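# Stack open wooden boxes nested, largest upright on table

## Task

Put every open wooden box inside the next larger one so they form a single nest, with each box resting level and its opening facing up; boxes may begin tipped on a side or upside down and need to be turned. The largest box must stand upright directly on the table. The arrangement must stay put without the robot supporting it, and at the end both grippers must release and withdraw.

## Robot and tools

Robot: two arms, left_arm and right_arm, mounted facing each other across a table. Each has six revolute joints (waist, shoulder, elbow, wrist pitch, wrist yaw, wrist roll) plus a parallel gripper. The arm names do not correspond to the left or right of any camera image.

World frame: origin at the table centre, +z up, table surface at z = +0.020 m. left_arm's base sits on the +y side, right_arm's on the -y side. Gripper frame: fingers extend along its +x axis and close along its y axis; the reported end_effector_position is the point between the pads, roughly 3 to 4 cm short of the fingertips. Reported hand positions can be inaccurate, especially when the arm is stretched out.

Tool execute_actions, argument actions: a list holding zero or one entry. An empty list is a LOOK: nothing is commanded, the state is returned, with pictures. An entry with rows is a motion: rows is a list of 1 to 15 rows, steps is 4 to 15 (default 15); each control step is 1/30 s and uses one row, the final row repeating if rows run out. An entry with only steps (1 to 300) is a WAIT with no new command. Optional pictures: true adds camera images to any result. A rejected call moves nothing.

Each row is one flat list of 14 numbers covering both arms, always all 14: left_arm waist, shoulder, elbow, wrist pitch, wrist yaw, wrist roll, opening, then right_arm in the same seven-number order. The six joint values are absolute target angles in radians in each joint's own space (the same numbers Joint positions reports), not offsets. Stated ranges for both arms: waist -3.054 to 3.054, shoulder 0.000 to 3.142, elbow 0.000 to 2.356, wrist pitch -1.571 to 1.571, wrist yaw -1.571 to 1.571, wrist roll -3.142 to 3.142. True limits may differ by up to 0.010 rad. A target beyond a limit by more than 0.010 rad, and farther out than the joint's current angle, causes refusal; smaller overshoots are clipped, and the result may note "joint sent to its limit". Opening is an absolute value from -1 to 1: +1 fully open (0.088 m pad gap), empty fingers touch near -0.80, and values below that add nothing. Closing fully takes at least about 0.5 s.

Motion limits: per step, each joint's target is held within a fixed distance of its measured angle (about 0.21 rad for waist, shoulder, elbow and wrist pitch, 0.267 wrist yaw, 0.228 wrist roll), and targets are also scaled so the hand does not jump more than 70 mm from where it is. Large moves therefore need several calls. Friction may leave a joint short of its target, and tiny changes may not move it at all; read Joint positions after each move.

Timing: the result is captured 4 steps before the action ends; those final steps run afterward. The simulation keeps running while you compose the next call, and arms keep heading to the last row sent until they settle or a step is HELD.

Result lines: per-arm end-effector position (m) and quaternion wxyz, linear and angular velocities; Joint positions and Joint velocities, six joints then finger gap in m; grip_measured on the command scale (each gripper offset by up to ~1 mm, and reading up to ~0.061 narrower when squeezing firmly); grip_effort_n, the motor effort in newtons (negative closes, capped near 83 N, with offset, noise and friction residue; n/a at first). HELD marks steps where a row was not fully sent. "joint command not followed" means a clearance check changed joint targets. MOTOR HOT appears from 50 °C.

Gripping: command an opening about 0.07 below grip_measured for a firm hold; less margin grips more gently. Very thin items under ~3 mm get reduced force. Pads hit hard at first contact.

Tool zoom_image: camera (cam_high, cam_low, cam_left_wrist, cam_right_wrist) and region [x0, y0, x1, y1] in pixels of that camera's latest 504x504 image, origin at top-left, no larger than 504 by 504. It gives an enlarged view. Calibration data (intrinsics, distortion, world-to-camera transforms) are supplied; wrist camera poses follow the reported joints and all calibrations carry small errors.

Tool finished_scene: argument scene, the number of the scene being ended. It is final and reports whether the goal was met; call it only after the nest stands on its own and both grippers have opened and backed away.

Avoid: anything leaving the table; arms colliding or pressing on each other; contact torques reaching the load limits (waist 17.6, shoulder 21.8, elbow 21.7, wrist pitch 5.74, wrist yaw 5.72, wrist roll 5.36 N m, held weight included), which freezes that arm for 10 s; holding loads until motors reach 95 °C, which triggers an over-temperature hold and possibly power loss; drops, slips, slamming boxes down or shoving hard. Occasional external tugs on held parts or pushes on loose items may happen, so recheck the scene.

Each tool is called after "Emit:" by a JSON object that holds its "fn" and its "kwargs".

## Session

Emit:
{"fn": "execute_actions", "kwargs": {"actions": []}}

Scene clock: 0.00 s of 4500.00 s.
left_arm: end_effector_position=(+0.3084, +0.1314, +0.3288) grip_measured=+0.846 grip_effort_n=n/a end_effector_quat_wxyz=(+0.886, +0.199, +0.401, -0.120) end_effector_velocity=(-0.003, +0.000, +0.001) end_effector_angular_velocity=(+0.002, -0.002, +0.009) | right_arm: end_effector_position=(+0.2621, -0.0637, +0.1420) grip_measured=+0.838 grip_effort_n=n/a end_effector_quat_wxyz=(+0.464, +0.646, +0.606, +0.012) end_effector_velocity=(-0.002, -0.002, -0.004) end_effector_angular_velocity=(-0.018, -0.001, +0.024)
Joint positions: left_arm=[ 0.628  2.467  1.991 -0.905  0.223 -0.225  0.08 ] | right_arm=[-0.301  2.113  0.842  0.607 -0.111  2.588  0.08 ]
Joint velocities: left_arm=[-0.002 -0.007 -0.002 -0.007 -0.007 -0.007 -0.   ] | right_arm=[-0.002  0.002 -0.002 -0.007 -0.022 -0.022 -0.   ]
Motor temperatures (°C, as the motors report them): left_arm=[24 23 26 23 26 25] | right_arm=[27 25 27 26 25 25]
Heat: left arm: hottest elbow 26 °C (+0.0 °C/min); right arm: hottest waist 27 °C (+0.0 °C/min).

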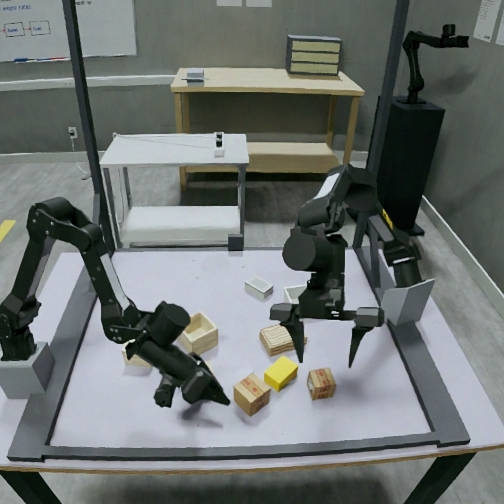

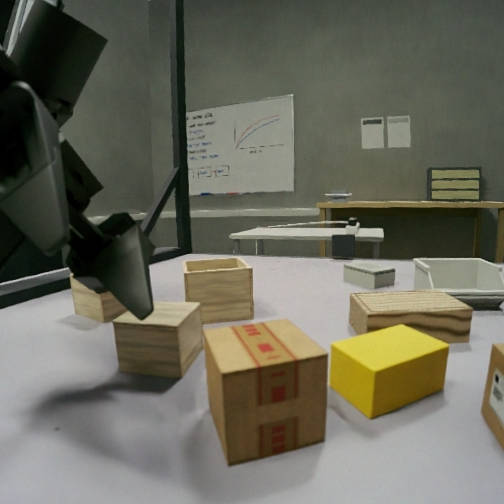

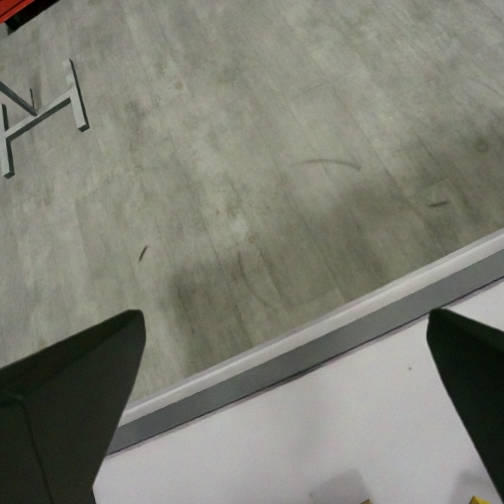

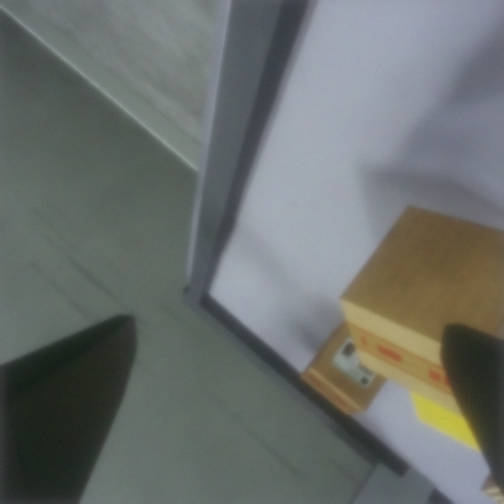

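Emit:
{"fn": "execute_actions", "kwargs": {"actions": [{"rows":[[0,1.6,1.6,0,0,0,1,-0.301,1.6,1.6,0,0,0,1]],"steps":15}]}}

Emit:
{"fn": "execute_actions", "kwargs": {"actions": [{"steps":90}], "pictures": true}}

Scene clock: 1.27 s of 4500.00 s.
left_arm: end_effector_position=(+0.2132, +0.0262, +0.3007) grip_measured=+0.999 grip_effort_n=15.1 end_effector_quat_wxyz=(+0.856, +0.404, +0.229, -0.227) end_effector_velocity=(-0.375, -0.358, -0.059) end_effector_angular_velocity=(+0.129, -0.477, -1.299) | right_arm: end_effector_position=(+0.2455, -0.0213, +0.2735) grip_measured=+0.990 grip_effort_n=18.4 end_effector_quat_wxyz=(+0.525, +0.619, +0.561, +0.165) end_effector_velocity=(-0.100, +0.072, +0.437) end_effector_angular_velocity=(+0.328, -0.863, +0.384)
Joint positions: left_arm=[ 0.326  2.198  1.702 -0.572  0.044 -0.04   0.088] | right_arm=[-0.301  1.897  1.062  0.342 -0.036  2.309  0.088]
Joint velocities: left_arm=[-0.872 -0.652 -0.369  0.725 -0.125  0.139  0.002] | right_arm=[ 0.002 -0.657  0.657 -0.711  0.095 -0.769  0.003]
Motor temperatures (°C, as the motors report them): left_arm=[24 24 27 24 26 25] | right_arm=[27 25 27 26 25 25]
Heat: left arm: hottest elbow 27 °C (+0.0 °C/min); right arm: hottest waist 27 °C (+0.0 °C/min).
Steps of this call (steps 1 to 27: nothing new was sent; steps 28 to 38: the first 11 steps of this action). Readings (joint positions):
28: left_arm=[0.624 2.454 1.973 -0.880 0.201 -0.204] | right_arm=[-0.301 2.105 0.850 0.590 -0.107 2.573]
29: left_arm=[0.609 2.431 1.935 -0.842 0.155 -0.165] | right_arm=[-0.301 2.094 0.863 0.552 -0.095 2.545]
31: left_arm=[0.558 2.381 1.866 -0.781 0.109 -0.115] | right_arm=[-0.301 2.059 0.898 0.505 -0.075 2.491]
35: left_arm=[0.421 2.269 1.752 -0.654 0.061 -0.060] | right_arm=[-0.301 1.965 0.994 0.413 -0.048 2.386]
38: the state above

Scene clock: 4.27 s of 4500.00 s.
left_arm: end_effector_position=(-0.1311, -0.0949, +0.4657) grip_measured=+1.000 grip_effort_n=4.0 end_effector_quat_wxyz=(+0.769, +0.293, -0.205, -0.530) end_effector_velocity=(-0.002, +0.000, -0.001) end_effector_angular_velocity=(+0.010, -0.004, -0.006) | right_arm: end_effector_position=(+0.1511, -0.0423, +0.5770) grip_measured=+0.999 grip_effort_n=11.4 end_effector_quat_wxyz=(+0.780, -0.086, -0.122, +0.607) end_effector_velocity=(+0.001, -0.001, +0.002) end_effector_angular_velocity=(+0.008, -0.009, -0.008)
Joint positions: left_arm=[ 0.001  1.599  1.604 -0.002 -0.004 -0.003  0.088] | right_arm=[-0.299  1.595  1.594  0.001 -0.005  0.002  0.088]
Joint velocities: left_arm=[-0.002 -0.002  0.002 -0.007  0.007  0.007  0.   ] | right_arm=[-0.002 -0.002 -0.002  0.007  0.007 -0.007 -0.   ]
Motor temperatures (°C, as the motors report them): left_arm=[25 25 27 24 26 25] | right_arm=[27 26 28 26 25 25]
Heat: left arm: hottest elbow 27 °C (+0.0 °C/min); right arm: hottest elbow 28 °C (+0.0 °C/min).
Kept back: nothing.
Steps of this call (steps 1 to 4: the last 4 steps of your previous action; steps 5 to 75: the robot went on to your last target; steps 76 to 90: nothing new was sent). Readings (joint positions):
1: left_arm=[0.297 2.176 1.691 -0.547 0.040 -0.035] | right_arm=[-0.301 1.875 1.084 0.319 -0.033 2.283]
2: left_arm=[0.273 2.154 1.680 -0.528 0.027 -0.031] | right_arm=[-0.301 1.853 1.102 0.288 -0.031 2.256]
4: left_arm=[0.227 2.115 1.666 -0.476 0.027 -0.026] | right_arm=[-0.301 1.815 1.141 0.246 -0.026 2.208]
8: left_arm=[0.170 2.037 1.641 -0.400 -0.027 -0.019] | right_arm=[-0.283 1.735 1.204 0.128 -0.038 2.100]
90: the state above
All arms were judged still, so your last target was given up. Only a new action makes them travel on or press farther. Fingers that are still opening or closing keep moving.
camera_calibration (this result's frames):
cam_left_wrist: T_world_to_cam=[[-0.665233, -0.285749, -0.689791, 0.223193], [0.487924, 0.532924, -0.691319, 0.470244], [0.56515, -0.796454, -0.215095, 0.173107], [0, 0, 0, 1]] pos_world=[-0.1788, -0.0489555, 0.51628]
cam_right_wrist: T_world_to_cam=[[0.917253, -0.234688, 0.321822, -0.319948], [0.255728, -0.272457, -0.927561, 0.516283], [0.30537, 0.933107, -0.189896, 0.185173], [0, 0, 0, 1]] pos_world=[0.104899, -0.107209, 0.617014]

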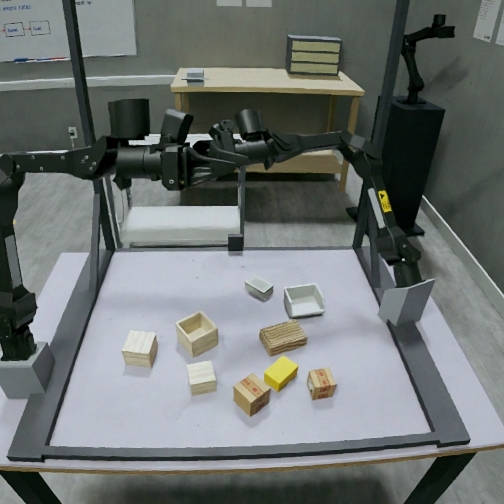

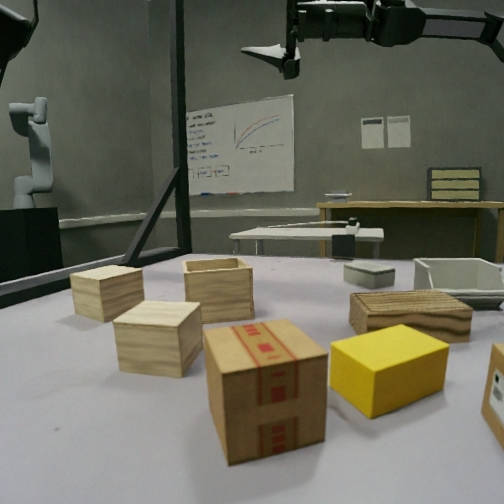

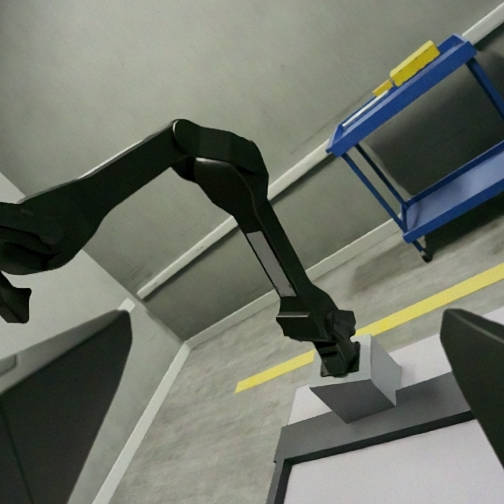

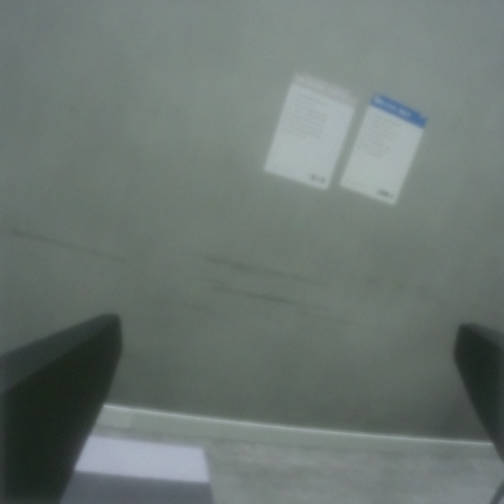

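Emit:
{"fn": "execute_actions", "kwargs": {"actions": [{"rows":[[0.3,0.8,0.8,0,0,0,1,-0.148,1.904,1.818,-1.53,-0.29,0,1]],"steps":15}]}}

Emit:
{"fn": "execute_actions", "kwargs": {"actions": [{"steps":75}], "pictures": true}}

Scene clock: 6.17 s of 4500.00 s.
left_arm: end_effector_position=(-0.0747, +0.0428, +0.5145) grip_measured=+1.000 grip_effort_n=4.0 end_effector_quat_wxyz=(+0.838, +0.270, -0.229, -0.415) end_effector_velocity=(-0.072, +0.389, -0.068) end_effector_angular_velocity=(-0.233, -0.084, +0.179) | right_arm: end_effector_position=(+0.0949, +0.0194, +0.4482) grip_measured=+0.999 grip_effort_n=11.4 end_effector_quat_wxyz=(+0.668, -0.217, +0.063, +0.709) end_effector_velocity=(+0.000, +0.021, -0.526) end_effector_angular_velocity=(-1.903, +0.355, -0.044)
Joint positions: left_arm=[ 0.278  1.23   1.2   -0.001 -0.001 -0.002  0.088] | right_arm=[-0.17   1.837  1.781 -0.349 -0.245  0.002  0.088]
Joint velocities: left_arm=[ 0.276 -1.482 -1.399 -0.022 -0.022 -0.022  0.   ] | right_arm=[ 0.198  0.593  0.188 -1.458 -0.344 -0.007 -0.   ]
Motor temperatures (°C, as the motors report them): left_arm=[25 25 27 24 26 25] | right_arm=[27 26 28 26 25 25]
Heat: left arm: hottest elbow 27 °C (+9.7 °C/min); right arm: hottest elbow 28 °C (+9.7 °C/min).
Steps of this call (steps 1 to 46: nothing new was sent; steps 47 to 57: the first 11 steps of this action). Readings (joint positions):
47: left_arm=[0.005 1.589 1.591 0.006 0.002 -0.002] | right_arm=[-0.297 1.605 1.605 -0.018 -0.016 0.002]
48: left_arm=[0.022 1.567 1.559 0.002 0.007 -0.002] | right_arm=[-0.288 1.624 1.637 -0.044 -0.050 0.002]
50: left_arm=[0.082 1.513 1.492 -0.004 0.007 -0.002] | right_arm=[-0.253 1.671 1.692 -0.095 -0.114 0.002]
54: left_arm=[0.218 1.375 1.343 -0.001 0.003 -0.002] | right_arm=[-0.195 1.767 1.752 -0.215 -0.198 0.002]
57: the state above

Scene clock: 8.67 s of 4500.00 s.
left_arm: end_effector_position=(-0.0956, +0.1361, +0.4681) grip_measured=+1.000 grip_effort_n=4.0 end_effector_quat_wxyz=(+0.838, +0.261, -0.245, -0.412) end_effector_velocity=(+0.002, +0.004, +0.003) end_effector_angular_velocity=(-0.030, -0.006, +0.019) | right_arm: end_effector_position=(+0.1025, -0.1661, +0.3019) grip_measured=+0.999 grip_effort_n=11.4 end_effector_quat_wxyz=(+0.532, -0.473, +0.523, +0.469) end_effector_velocity=(-0.002, -0.002, -0.000) end_effector_angular_velocity=(-0.007, +0.008, +0.008)
Joint positions: left_arm=[ 0.296  0.804  0.807 -0.002 -0.001 -0.002  0.088] | right_arm=[-0.151  1.894  1.809 -1.528 -0.285  0.002  0.088]
Joint velocities: left_arm=[-0.002 -0.007 -0.007  0.007 -0.037 -0.007  0.   ] | right_arm=[ 0.002 -0.002 -0.002 -0.007 -0.007 -0.007 -0.   ]
Motor temperatures (°C, as the motors report them): left_arm=[25 25 27 24 26 25] | right_arm=[27 26 28 26 25 25]
Heat: left arm: hottest elbow 27 °C (+6.9 °C/min); right arm: hottest elbow 28 °C (+6.9 °C/min).
Kept back: nothing.
Steps of this call (steps 1 to 4: the last 4 steps of your previous action; steps 5 to 45: the robot went on to your last target; steps 46 to 75: nothing new was sent). Readings (joint positions):
1: left_arm=[0.284 1.181 1.153 -0.001 -0.001 -0.002] | right_arm=[-0.164 1.855 1.785 -0.399 -0.256 0.002]
2: left_arm=[0.287 1.130 1.106 -0.001 -0.001 -0.002] | right_arm=[-0.159 1.869 1.787 -0.450 -0.263 0.002]
4: left_arm=[0.289 1.029 1.012 -0.000 -0.001 -0.002] | right_arm=[-0.153 1.887 1.788 -0.551 -0.273 0.002]
8: left_arm=[0.294 0.869 0.867 -0.003 -0.001 -0.002] | right_arm=[-0.151 1.894 1.797 -0.746 -0.281 0.002]
75: the state above
All arms were judged still, so your last target was given up. Only a new action makes them travel on or press farther. Fingers that are still opening or closing keep moving.
camera_calibration (this result's frames):
cam_left_wrist: T_world_to_cam=[[-0.527272, -0.540518, -0.65561, 0.346357], [0.423656, 0.501597, -0.754265, 0.359126], [0.736546, -0.675456, -0.0354844, 0.253457], [0, 0, 0, 1]] pos_world=[-0.156204, 0.178275, 0.506945]
cam_right_wrist: T_world_to_cam=[[0.997427, -0.0716806, -0.000997924, -0.0995016], [-0.0685186, -0.957336, 0.280736, -0.205476], [-0.0210787, -0.279945, -0.959785, 0.327745], [0, 0, 0, 1]] pos_world=[0.0920751, -0.112091, 0.37215]

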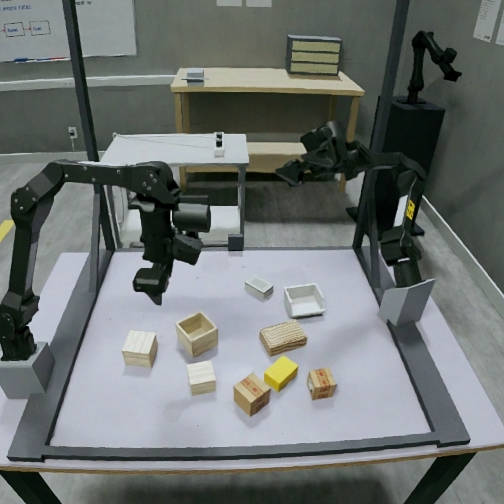

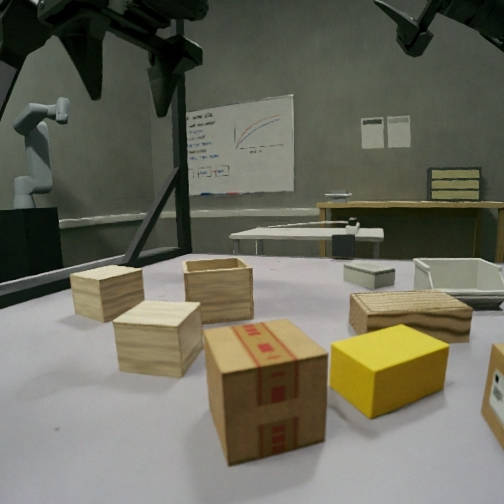

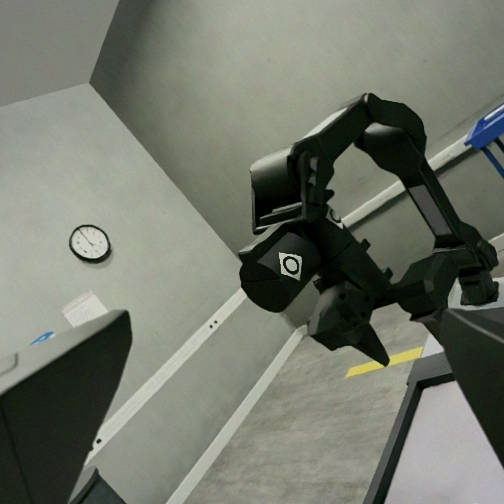

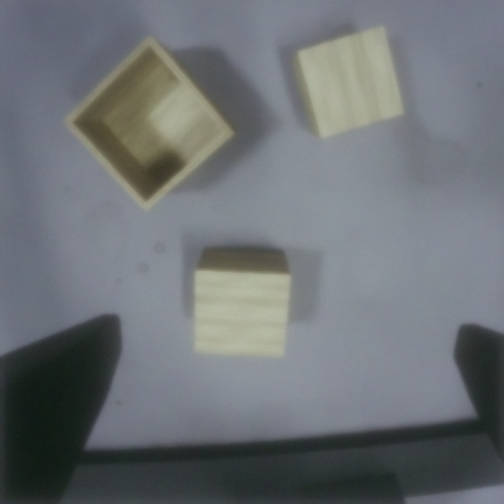

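Emit:
{"fn": "zoom_image", "kwargs": {"camera": "cam_right_wrist", "region": [40,0,440,400]}}

Emit:
{"fn": "zoom_image", "kwargs": {"camera": "cam_high", "region": [100,270,340,420]}}

Region (40, 0, 440, 400) of cam_right_wrist's 504x504 image, scaled by 1.260, with more detail than that image has.

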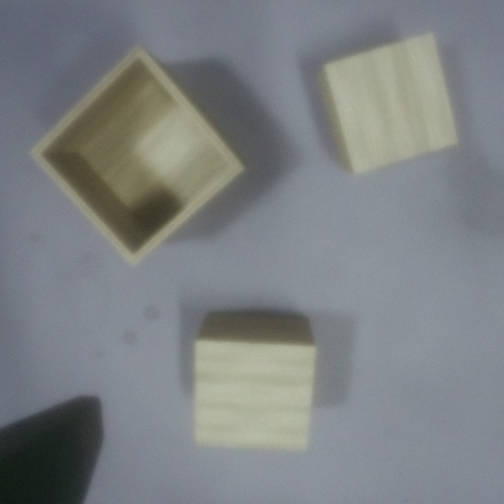

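Region (100, 270, 340, 420) of cam_high's 504x504 image, scaled by 2.100, with more detail than that image has; it fills the top 315 rows of this view, and the rest is white.

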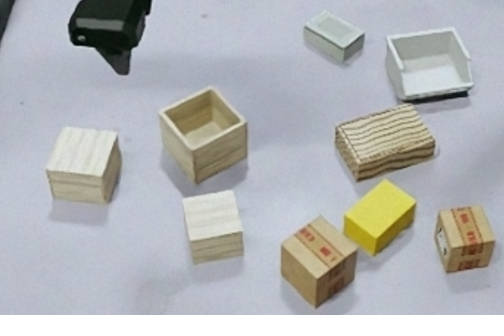

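Emit:
{"fn": "execute_actions", "kwargs": {"actions": [{"rows":[[0.2,1.818,0.366,1.13,0.7,0,1,-0.148,1.904,1.818,-1.53,-0.29,0,1]],"steps":15}]}}

Emit:
{"fn": "execute_actions", "kwargs": {"actions": [{"steps":60}], "pictures": true}}

Scene clock: 9.77 s of 4500.00 s.
left_arm: end_effector_position=(-0.0347, +0.1003, +0.3207) grip_measured=+1.000 grip_effort_n=3.5 end_effector_quat_wxyz=(+0.755, +0.339, -0.079, -0.556) end_effector_velocity=(+0.163, +0.041, -0.478) end_effector_angular_velocity=(+1.140, +0.910, -0.390) | right_arm: end_effector_position=(+0.1025, -0.1662, +0.3019) grip_measured=+0.999 grip_effort_n=11.4 end_effector_quat_wxyz=(+0.531, -0.473, +0.523, +0.469) end_effector_velocity=(-0.001, +0.001, +0.003) end_effector_angular_velocity=(+0.018, +0.005, +0.010)
Joint positions: left_arm=[ 0.222  1.073  0.54   0.304  0.366 -0.002  0.088] | right_arm=[-0.151  1.894  1.809 -1.528 -0.285  0.002  0.088]
Joint velocities: left_arm=[-0.1    0.901 -0.847  0.901  1.15  -0.007  0.   ] | right_arm=[-0.002 -0.007  0.002  0.007 -0.007 -0.007 -0.   ]
Motor temperatures (°C, as the motors report them): left_arm=[25 25 27 24 26 25] | right_arm=[27 26 28 26 25 25]
Heat: left arm: hottest elbow 27 °C (+6.1 °C/min); right arm: hottest elbow 28 °C (+6.1 °C/min).
Steps of this call (steps 1 to 22: nothing new was sent; steps 23 to 33: the first 11 steps of this action). Readings (joint positions):
23: left_arm=[0.295 0.813 0.795 0.019 0.012 -0.002] | right_arm=[-0.151 1.894 1.809 -1.528 -0.285 0.002]
24: left_arm=[0.286 0.825 0.778 0.058 0.048 -0.002] | right_arm=[-0.151 1.894 1.809 -1.528 -0.285 0.002]
26: left_arm=[0.264 0.867 0.736 0.107 0.116 -0.002] | right_arm=[-0.151 1.894 1.809 -1.528 -0.285 0.002]
30: left_arm=[0.235 0.986 0.624 0.213 0.255 -0.002] | right_arm=[-0.151 1.894 1.809 -1.528 -0.285 0.002]
33: the state above

Scene clock: 11.77 s of 4500.00 s.
left_arm: end_effector_position=(+0.0313, +0.1052, +0.1802) grip_measured=+1.000 grip_effort_n=4.0 end_effector_quat_wxyz=(+0.656, +0.354, +0.020, -0.667) end_effector_velocity=(+0.002, +0.000, +0.001) end_effector_angular_velocity=(-0.006, -0.015, +0.013) | right_arm: end_effector_position=(+0.1025, -0.1662, +0.3019) grip_measured=+0.999 grip_effort_n=11.4 end_effector_quat_wxyz=(+0.531, -0.473, +0.523, +0.469) end_effector_velocity=(-0.000, +0.004, +0.002) end_effector_angular_velocity=(+0.027, +0.004, -0.002)
Joint positions: left_arm=[ 0.201  1.81   0.37   1.128  0.696 -0.001  0.088] | right_arm=[-0.151  1.894  1.809 -1.528 -0.285  0.002  0.088]
Joint velocities: left_arm=[-0.002 -0.007 -0.002 -0.007 -0.022  0.007  0.   ] | right_arm=[-0.002 -0.007 -0.002  0.022 -0.007  0.007 -0.   ]
Motor temperatures (°C, as the motors report them): left_arm=[25 25 27 25 26 25] | right_arm=[27 27 29 26 25 25]
Heat: left arm: hottest elbow 27 °C (+5.1 °C/min); right arm: hottest elbow 29 °C (+10.2 °C/min).
Kept back: nothing.
Steps of this call (steps 1 to 4: the last 4 steps of your previous action; steps 5 to 45: the robot went on to your last target; steps 46 to 60: nothing new was sent). Readings (joint positions):
1: left_arm=[0.219 1.106 0.512 0.338 0.408 -0.002] | right_arm=[-0.151 1.894 1.809 -1.528 -0.285 0.002]
2: left_arm=[0.217 1.142 0.485 0.377 0.456 -0.002] | right_arm=[-0.151 1.894 1.809 -1.528 -0.285 0.002]
4: left_arm=[0.210 1.233 0.437 0.471 0.559 -0.002] | right_arm=[-0.151 1.894 1.809 -1.528 -0.285 0.002]
8: left_arm=[0.201 1.431 0.387 0.663 0.655 -0.001] | right_arm=[-0.151 1.894 1.809 -1.528 -0.285 0.002]
60: the state above
All arms were judged still, so your last target was given up. Only a new action makes them travel on or press farther. Fingers that are still opening or closing keep moving.
camera_calibration (this result's frames):
cam_left_wrist: T_world_to_cam=[[-0.87082, 0.130018, -0.474096, 0.115295], [0.401609, 0.744337, -0.533548, 0.0390548], [0.283517, -0.655026, -0.7004, 0.260747], [0, 0, 0, 1]] pos_world=[0.0107905, 0.126736, 0.258126]
cam_right_wrist: T_world_to_cam=[[0.997419, -0.0717925, -0.00101274, -0.0995117], [-0.0686141, -0.957227, 0.281086, -0.205631], [-0.0211493, -0.280291, -0.959682, 0.327641], [0, 0, 0, 1]] pos_world=[0.092075, -0.112145, 0.372131]

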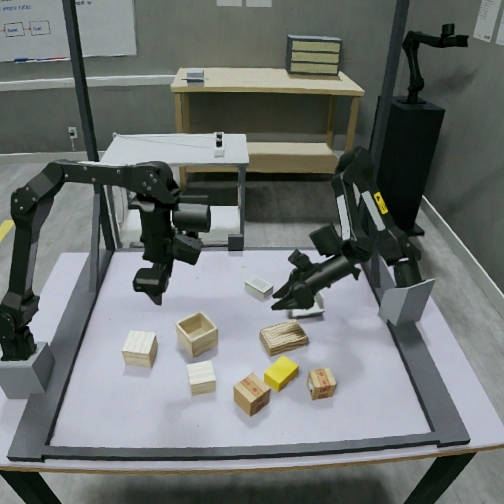

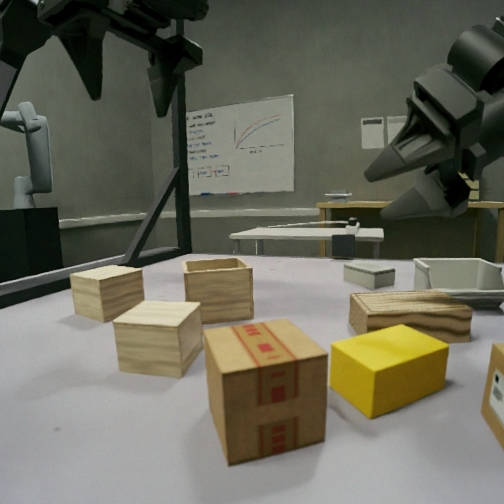

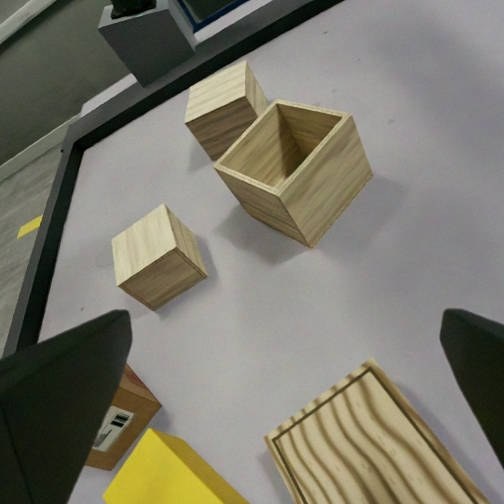

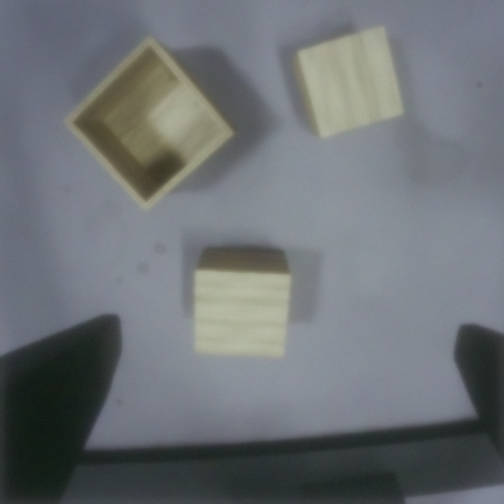

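Emit:
{"fn": "execute_actions", "kwargs": {"actions": [{"rows":[[0.3,0.8,0.8,0,0,0,1,0.068,1.626,0.977,-0.90,-0.29,0,1]],"steps":15}]}}

Emit:
{"fn": "execute_actions", "kwargs": {"actions": [{"steps":45}], "pictures": true}}

Scene clock: 12.43 s of 4500.00 s.
left_arm: end_effector_position=(+0.0428, +0.0488, +0.3225) grip_measured=+1.000 grip_effort_n=4.0 end_effector_quat_wxyz=(+0.762, +0.317, -0.142, -0.546) end_effector_velocity=(-0.093, -0.103, +0.439) end_effector_angular_velocity=(-0.998, -0.656, +0.410) | right_arm: end_effector_position=(+0.0380, -0.1725, +0.2550) grip_measured=+0.999 grip_effort_n=10.9 end_effector_quat_wxyz=(+0.508, -0.476, +0.386, +0.605) end_effector_velocity=(+0.112, -0.048, -0.330) end_effector_angular_velocity=(-0.193, -0.031, -0.063)
Joint positions: left_arm=[ 0.273  1.568  0.621  0.834  0.347 -0.001  0.088] | right_arm=[ 0.064  1.63   1.356 -1.014 -0.294  0.001  0.088]
Joint velocities: left_arm=[ 0.085 -0.735  0.725 -0.813 -1.004 -0.022  0.   ] | right_arm=[-0.007 -0.002 -1.331  1.121  0.007 -0.007 -0.   ]
Motor temperatures (°C, as the motors report them): left_arm=[25 25 27 25 26 25] | right_arm=[27 27 29 26 25 25]
Heat: left arm: hottest elbow 27 °C (+4.8 °C/min); right arm: hottest elbow 29 °C (+9.7 °C/min).
Steps of this call (steps 1 to 9: nothing new was sent; steps 10 to 20: the first 11 steps of this action). Readings (joint positions):
10: left_arm=[0.202 1.802 0.378 1.112 0.687 -0.001] | right_arm=[-0.145 1.879 1.792 -1.502 -0.283 0.002]
11: left_arm=[0.208 1.786 0.393 1.072 0.653 -0.001] | right_arm=[-0.120 1.847 1.747 -1.445 -0.281 0.002]
13: left_arm=[0.230 1.744 0.440 1.023 0.583 -0.001] | right_arm=[-0.035 1.768 1.655 -1.356 -0.283 0.002]
17: left_arm=[0.261 1.641 0.547 0.916 0.447 -0.001] | right_arm=[0.063 1.645 1.486 -1.159 -0.294 0.001]
20: the state above

Scene clock: 13.93 s of 4500.00 s.
left_arm: end_effector_position=(-0.0942, +0.1360, +0.4657) grip_measured=+1.000 grip_effort_n=3.5 end_effector_quat_wxyz=(+0.837, +0.263, -0.243, -0.414) end_effector_velocity=(+0.001, +0.002, +0.000) end_effector_angular_velocity=(-0.001, -0.007, +0.010) | right_arm: end_effector_position=(+0.0747, -0.2436, +0.1626) grip_measured=+0.999 grip_effort_n=10.9 end_effector_quat_wxyz=(+0.474, -0.527, +0.467, +0.528) end_effector_velocity=(+0.002, -0.005, +0.000) end_effector_angular_velocity=(-0.019, -0.010, -0.002)
Joint positions: left_arm=[ 0.296  0.804  0.8    0.001  0.005 -0.001  0.088] | right_arm=[ 0.064  1.63   0.989 -0.902 -0.294  0.001  0.088]
Joint velocities: left_arm=[ 0.002 -0.007 -0.002 -0.007 -0.007  0.007  0.   ] | right_arm=[-0.002 -0.002 -0.002 -0.022  0.007 -0.007 -0.   ]
Motor temperatures (°C, as the motors report them): left_arm=[25 25 27 25 26 25] | right_arm=[27 27 29 26 25 25]
Heat: left arm: hottest elbow 27 °C (+4.3 °C/min); right arm: hottest elbow 29 °C (+8.6 °C/min).
Kept back: nothing.
Steps of this call (steps 1 to 4: the last 4 steps of your previous action; steps 5 to 45: the robot went on to your last target). Readings (joint positions):
1: left_arm=[0.275 1.543 0.645 0.805 0.312 -0.001] | right_arm=[0.064 1.630 1.311 -0.983 -0.294 0.001]
2: left_arm=[0.278 1.515 0.668 0.774 0.274 -0.001] | right_arm=[0.064 1.630 1.264 -0.964 -0.294 0.001]
4: left_arm=[0.282 1.452 0.706 0.705 0.192 -0.001] | right_arm=[0.064 1.630 1.171 -0.937 -0.294 0.001]
8: left_arm=[0.293 1.289 0.761 0.527 0.070 -0.001] | right_arm=[0.064 1.630 1.031 -0.921 -0.294 0.001]
45: the state above
All arms were judged still, so your last target was given up. Only a new action makes them travel on or press farther. Fingers that are still opening or closing keep moving.
camera_calibration (this result's frames):
cam_left_wrist: T_world_to_cam=[[-0.529715, -0.535502, -0.657754, 0.345492], [0.422362, 0.505965, -0.75207, 0.355003], [0.735536, -0.676193, -0.041842, 0.255165], [0, 0, 0, 1]] pos_world=[-0.15461, 0.177933, 0.504912]
cam_right_wrist: T_world_to_cam=[[0.987769, 0.155782, -0.0067207, -0.0204083], [0.151513, -0.948733, 0.277399, -0.256234], [0.0368377, -0.275024, -0.960731, 0.168774], [0, 0, 0, 1]] pos_world=[0.0527642, -0.193501, 0.233088]

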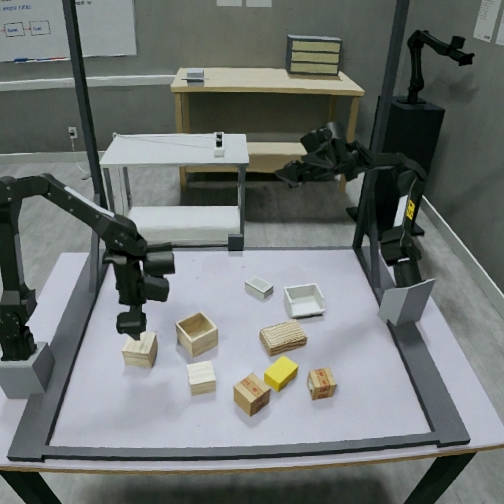

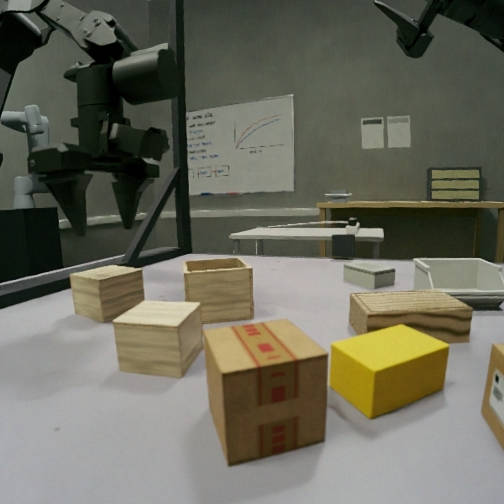

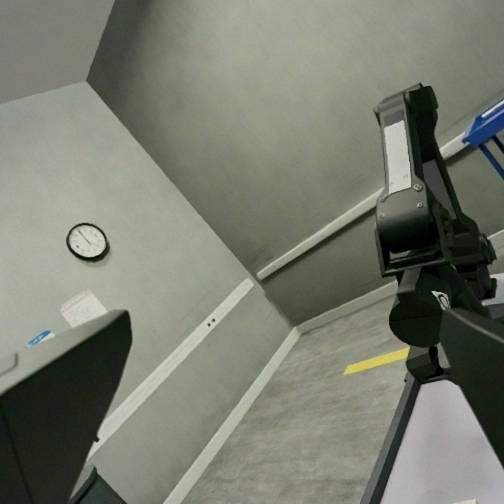

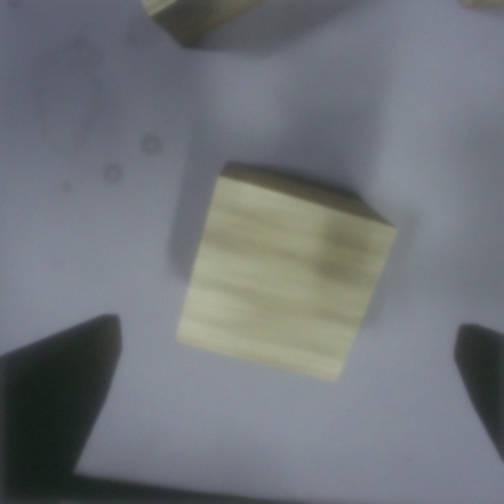

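Emit:
{"fn": "execute_actions", "kwargs": {"actions": [{"rows":[[0.3,0.8,0.8,0,0,0,1,0.12,1.73,0.86,-0.67,-0.29,0.22,1],[0.3,0.8,0.8,0,0,0,1,0.12,1.73,0.86,-0.67,-0.29,0.22,1],[0.3,0.8,0.8,0,0,0,1,0.12,1.73,0.86,-0.67,-0.29,0.22,1],[0.3,0.8,0.8,0,0,0,1,0.12,1.73,0.86,-0.67,-0.29,0.22,1],[0.3,0.8,0.8,0,0,0,1,0.12,1.73,0.86,-0.67,-0.29,0.22,1],[0.3,0.8,0.8,0,0,0,1,0.12,1.73,0.86,-0.67,-0.29,0.22,1],[0.3,0.8,0.8,0,0,0,1,0.12,1.73,0.86,-0.67,-0.29,0.22,1],[0.3,0.8,0.8,0,0,0,1,0.175,1.835,0.748,-0.44,-0.29,0.27,1]],"steps":15}]}}

Emit:
{"fn": "execute_actions", "kwargs": {"actions": [{"steps":15}], "pictures": true}}

Scene clock: 15.77 s of 4500.00 s.
left_arm: end_effector_position=(-0.0941, +0.1360, +0.4658) grip_measured=+1.000 grip_effort_n=4.0 end_effector_quat_wxyz=(+0.837, +0.262, -0.243, -0.413) end_effector_velocity=(+0.004, +0.003, -0.002) end_effector_angular_velocity=(-0.012, +0.025, +0.024) | right_arm: end_effector_position=(+0.0753, -0.2483, +0.0838) grip_measured=+0.999 grip_effort_n=11.4 end_effector_quat_wxyz=(+0.512, -0.489, +0.505, +0.494) end_effector_velocity=(+0.021, -0.172, -0.251) end_effector_angular_velocity=(-0.563, -0.062, -0.091)
Joint positions: left_arm=[ 0.297  0.804  0.8    0.001  0.005 -0.001  0.088] | right_arm=[ 0.15   1.782  0.81  -0.54  -0.293  0.241  0.088]
Joint velocities: left_arm=[-0.002 -0.002 -0.002 -0.022 -0.022 -0.022  0.   ] | right_arm=[ 0.295  0.559 -0.549  0.608 -0.037  0.227 -0.   ]
Motor temperatures (°C, as the motors report them): left_arm=[25 25 28 25 26 25] | right_arm=[27 27 29 26 25 25]
Heat: left arm: hottest elbow 28 °C (+7.6 °C/min); right arm: hottest elbow 29 °C (+7.6 °C/min).
Steps of this call (steps 1 to 44: nothing new was sent; steps 45 to 55: the first 11 steps of this action). Readings (joint positions):
45: left_arm=[0.296 0.804 0.800 0.001 0.005 -0.001] | right_arm=[0.067 1.636 0.979 -0.878 -0.293 0.031]
46: left_arm=[0.296 0.804 0.800 0.001 0.005 -0.001] | right_arm=[0.077 1.644 0.958 -0.814 -0.293 0.080]
48: left_arm=[0.296 0.804 0.800 0.001 0.005 -0.001] | right_arm=[0.098 1.681 0.923 -0.750 -0.293 0.142]
52: left_arm=[0.297 0.804 0.800 0.001 0.005 -0.001] | right_arm=[0.116 1.726 0.864 -0.679 -0.293 0.203]
55: the state above

Scene clock: 16.27 s of 4500.00 s.
left_arm: end_effector_position=(-0.0941, +0.1360, +0.4658) grip_measured=+1.000 grip_effort_n=4.0 end_effector_quat_wxyz=(+0.837, +0.262, -0.243, -0.413) end_effector_velocity=(+0.001, -0.000, +0.000) end_effector_angular_velocity=(-0.016, +0.016, -0.002) | right_arm: end_effector_position=(+0.0767, -0.2551, +0.0640) grip_measured=+0.999 grip_effort_n=11.4 end_effector_quat_wxyz=(+0.512, -0.488, +0.507, +0.492) end_effector_velocity=(+0.000, -0.003, -0.001) end_effector_angular_velocity=(-0.012, +0.005, -0.013)
Joint positions: left_arm=[ 0.297  0.804  0.8    0.001  0.005 -0.001  0.088] | right_arm=[ 0.171  1.824  0.759 -0.444 -0.293  0.267  0.088]
Joint velocities: left_arm=[-0.002  0.002 -0.002  0.007 -0.007 -0.022  0.   ] | right_arm=[-0.002  0.002 -0.002 -0.007 -0.007  0.007 -0.   ]
Motor temperatures (°C, as the motors report them): left_arm=[25 25 28 25 26 25] | right_arm=[27 27 29 26 25 25]
Heat: left arm: hottest elbow 28 °C (+7.4 °C/min); right arm: hottest elbow 29 °C (+7.4 °C/min).
Kept back: nothing.
Steps of this call (steps 1 to 4: the last 4 steps of your previous action; steps 5 to 15: the robot went on to your last target). Readings (joint positions):
1: left_arm=[0.297 0.804 0.800 0.001 0.005 -0.001] | right_arm=[0.158 1.798 0.792 -0.520 -0.293 0.248]
2: left_arm=[0.297 0.804 0.800 0.001 0.005 -0.001] | right_arm=[0.164 1.809 0.778 -0.504 -0.293 0.253]
4: left_arm=[0.297 0.804 0.800 0.001 0.005 -0.001] | right_arm=[0.168 1.820 0.763 -0.477 -0.293 0.259]
8: left_arm=[0.297 0.804 0.800 0.001 0.005 -0.001] | right_arm=[0.170 1.822 0.760 -0.451 -0.293 0.265]
15: the state above
camera_calibration (this result's frames):
cam_left_wrist: T_world_to_cam=[[-0.529504, -0.535809, -0.657673, 0.34563], [0.422286, 0.505905, -0.752153, 0.35504], [0.735731, -0.675994, -0.0416142, 0.255046], [0, 0, 0, 1]] pos_world=[-0.154561, 0.177985, 0.50497]
cam_right_wrist: T_world_to_cam=[[0.999925, 0.00168048, -0.0121299, -0.0612027], [0.00496242, -0.961169, 0.275915, -0.231933], [-0.0111953, -0.275954, -0.961106, 0.0742939], [0, 0, 0, 1]] pos_world=[0.0631808, -0.202322, 0.134656]

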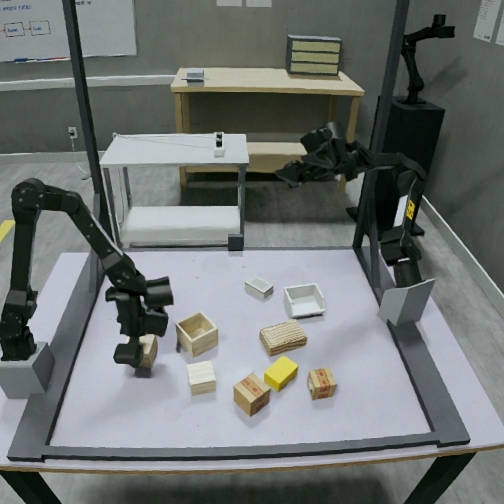

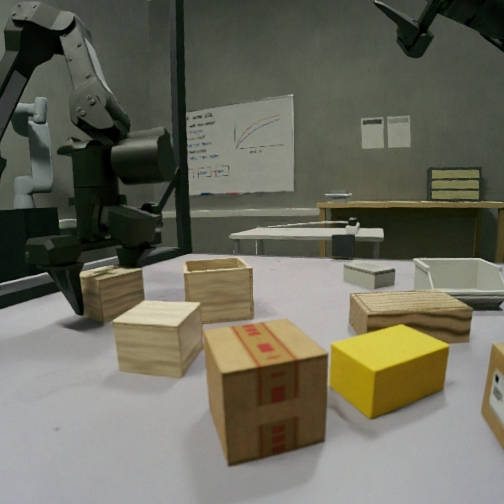

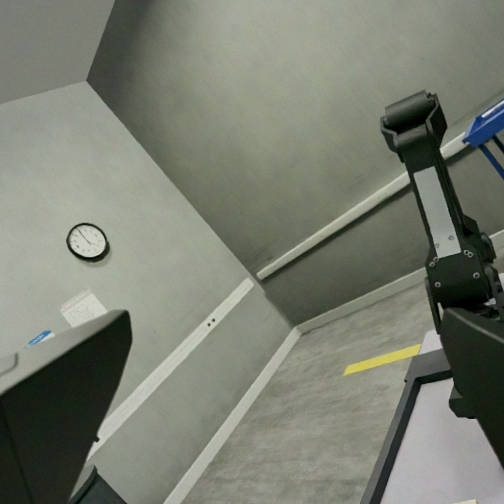

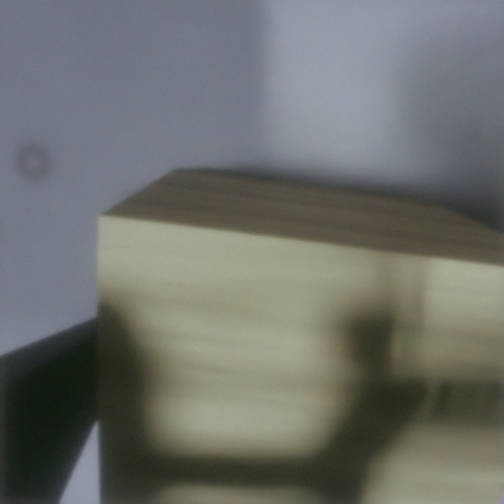

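Emit:
{"fn": "execute_actions", "kwargs": {"actions": [{"rows":[[0.3,0.8,0.8,0,0,0,1,0.175,1.835,0.748,-0.44,-0.29,0.27,0.4]],"steps":15}]}}

Emit:
{"fn": "execute_actions", "kwargs": {"actions": [{"steps":10}], "pictures": true}}

Scene clock: 16.77 s of 4500.00 s.
left_arm: end_effector_position=(-0.0941, +0.1360, +0.4658) grip_measured=+1.000 grip_effort_n=3.5 end_effector_quat_wxyz=(+0.837, +0.262, -0.243, -0.413) end_effector_velocity=(-0.000, +0.002, -0.001) end_effector_angular_velocity=(-0.014, +0.018, +0.001) | right_arm: end_effector_position=(+0.0768, -0.2548, +0.0639) grip_measured=+0.567 grip_effort_n=-83.5 end_effector_quat_wxyz=(+0.513, -0.488, +0.507, +0.492) end_effector_velocity=(+0.002, -0.001, +0.001) end_effector_angular_velocity=(+0.000, -0.008, -0.010)
Joint positions: left_arm=[ 0.297  0.804  0.8    0.001  0.005 -0.001  0.088] | right_arm=[ 0.171  1.824  0.758 -0.441 -0.293  0.268  0.067]
Joint velocities: left_arm=[-0.002 -0.007 -0.002 -0.007 -0.007 -0.022  0.   ] | right_arm=[-0.002 -0.007 -0.002 -0.007  0.007  0.007 -0.   ]
Motor temperatures (°C, as the motors report them): left_arm=[25 25 28 25 26 25] | right_arm=[27 27 29 26 25 25]
Heat: left arm: hottest elbow 28 °C (+7.2 °C/min); right arm: hottest elbow 29 °C (+7.2 °C/min).
Steps of this call (steps 1 to 4: the robot went on to your last target; steps 5 to 15: the first 11 steps of this action). Readings (joint positions):
5: left_arm=[0.297 0.804 0.800 0.001 0.005 -0.001] | right_arm=[0.171 1.824 0.758 -0.443 -0.293 0.268]
6: left_arm=[0.297 0.804 0.800 0.001 0.005 -0.001] | right_arm=[0.171 1.824 0.758 -0.443 -0.293 0.268]
8: left_arm=[0.297 0.804 0.800 0.001 0.005 -0.001] | right_arm=[0.171 1.824 0.758 -0.442 -0.293 0.268]
12: left_arm=[0.297 0.804 0.800 0.001 0.005 -0.001] | right_arm=[0.171 1.824 0.758 -0.441 -0.293 0.268]
15: the state above

Scene clock: 17.10 s of 4500.00 s.
left_arm: end_effector_position=(-0.0941, +0.1360, +0.4658) grip_measured=+1.000 grip_effort_n=3.5 end_effector_quat_wxyz=(+0.837, +0.262, -0.243, -0.413) end_effector_velocity=(+0.000, +0.001, -0.003) end_effector_angular_velocity=(+0.000, +0.010, +0.003) | right_arm: end_effector_position=(+0.0768, -0.2548, +0.0639) grip_measured=+0.567 grip_effort_n=-83.5 end_effector_quat_wxyz=(+0.513, -0.488, +0.507, +0.492) end_effector_velocity=(-0.001, -0.002, +0.001) end_effector_angular_velocity=(-0.010, +0.020, -0.002)
Joint positions: left_arm=[ 0.297  0.804  0.8    0.001  0.005 -0.001  0.088] | right_arm=[ 0.171  1.824  0.758 -0.441 -0.293  0.268  0.067]
Joint velocities: left_arm=[-0.007 -0.007 -0.007 -0.007 -0.007 -0.007  0.   ] | right_arm=[-0.007 -0.002 -0.002 -0.007 -0.022 -0.007 -0.   ]
Motor temperatures (°C, as the motors report them): left_arm=[25 25 28 25 26 25] | right_arm=[27 27 29 26 25 25]
Heat: left arm: hottest elbow 28 °C (+7.0 °C/min); right arm: hottest elbow 29 °C (+7.0 °C/min).
Kept back: nothing.
Steps of this call (steps 1 to 4: the last 4 steps of your previous action; steps 5 to 10: the robot went on to your last target). Readings (joint positions):
1: left_arm=[0.297 0.804 0.800 0.001 0.005 -0.001] | right_arm=[0.171 1.824 0.758 -0.441 -0.293 0.268]
2: left_arm=[0.297 0.804 0.800 0.001 0.005 -0.001] | right_arm=[0.171 1.824 0.758 -0.441 -0.293 0.268]
4: left_arm=[0.297 0.804 0.800 0.001 0.005 -0.001] | right_arm=[0.171 1.824 0.758 -0.441 -0.293 0.268]
8: left_arm=[0.297 0.804 0.800 0.001 0.005 -0.001] | right_arm=[0.171 1.824 0.758 -0.441 -0.293 0.268]
10: the state above
camera_calibration (this result's frames):
cam_left_wrist: T_world_to_cam=[[-0.529504, -0.535809, -0.657673, 0.34563], [0.422286, 0.505905, -0.752153, 0.35504], [0.735731, -0.675994, -0.0416142, 0.255046], [0, 0, 0, 1]] pos_world=[-0.154561, 0.177985, 0.50497]
cam_right_wrist: T_world_to_cam=[[0.999926, 0.00137809, -0.0120893, -0.0613228], [0.00464358, -0.961586, 0.274463, -0.231607], [-0.0112467, -0.274499, -0.961522, 0.0746369], [0, 0, 0, 1]] pos_world=[0.0632332, -0.202138, 0.134591]

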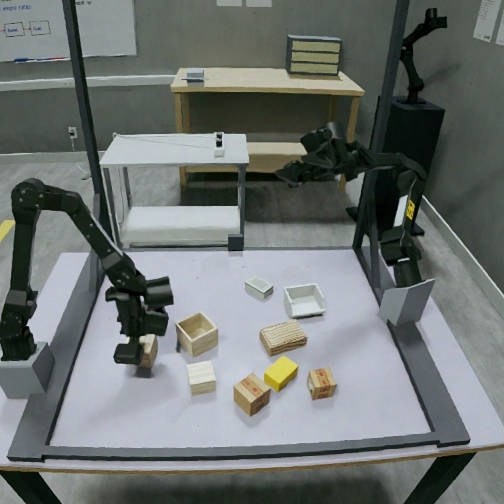

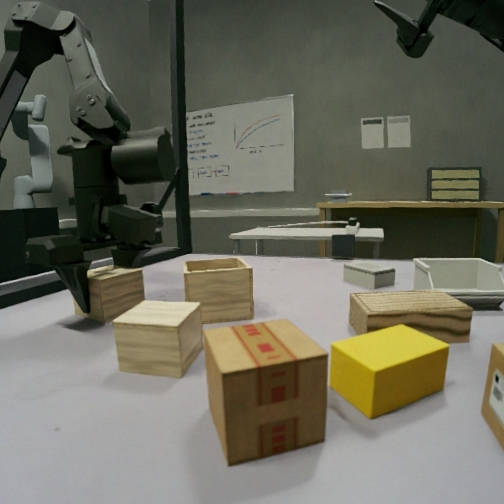

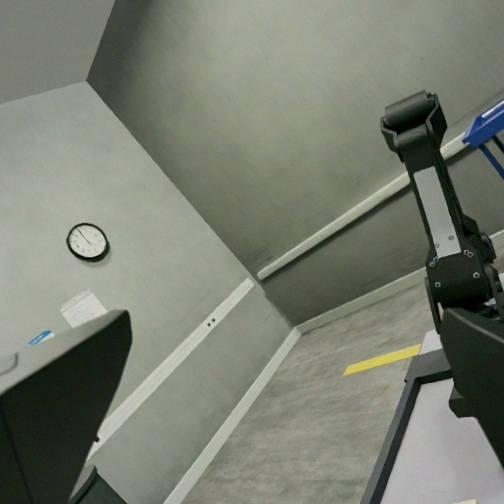

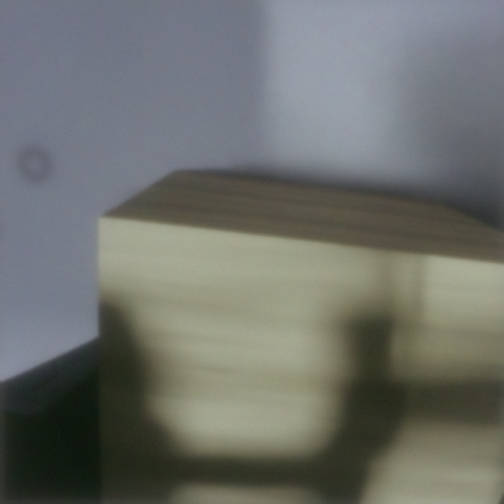

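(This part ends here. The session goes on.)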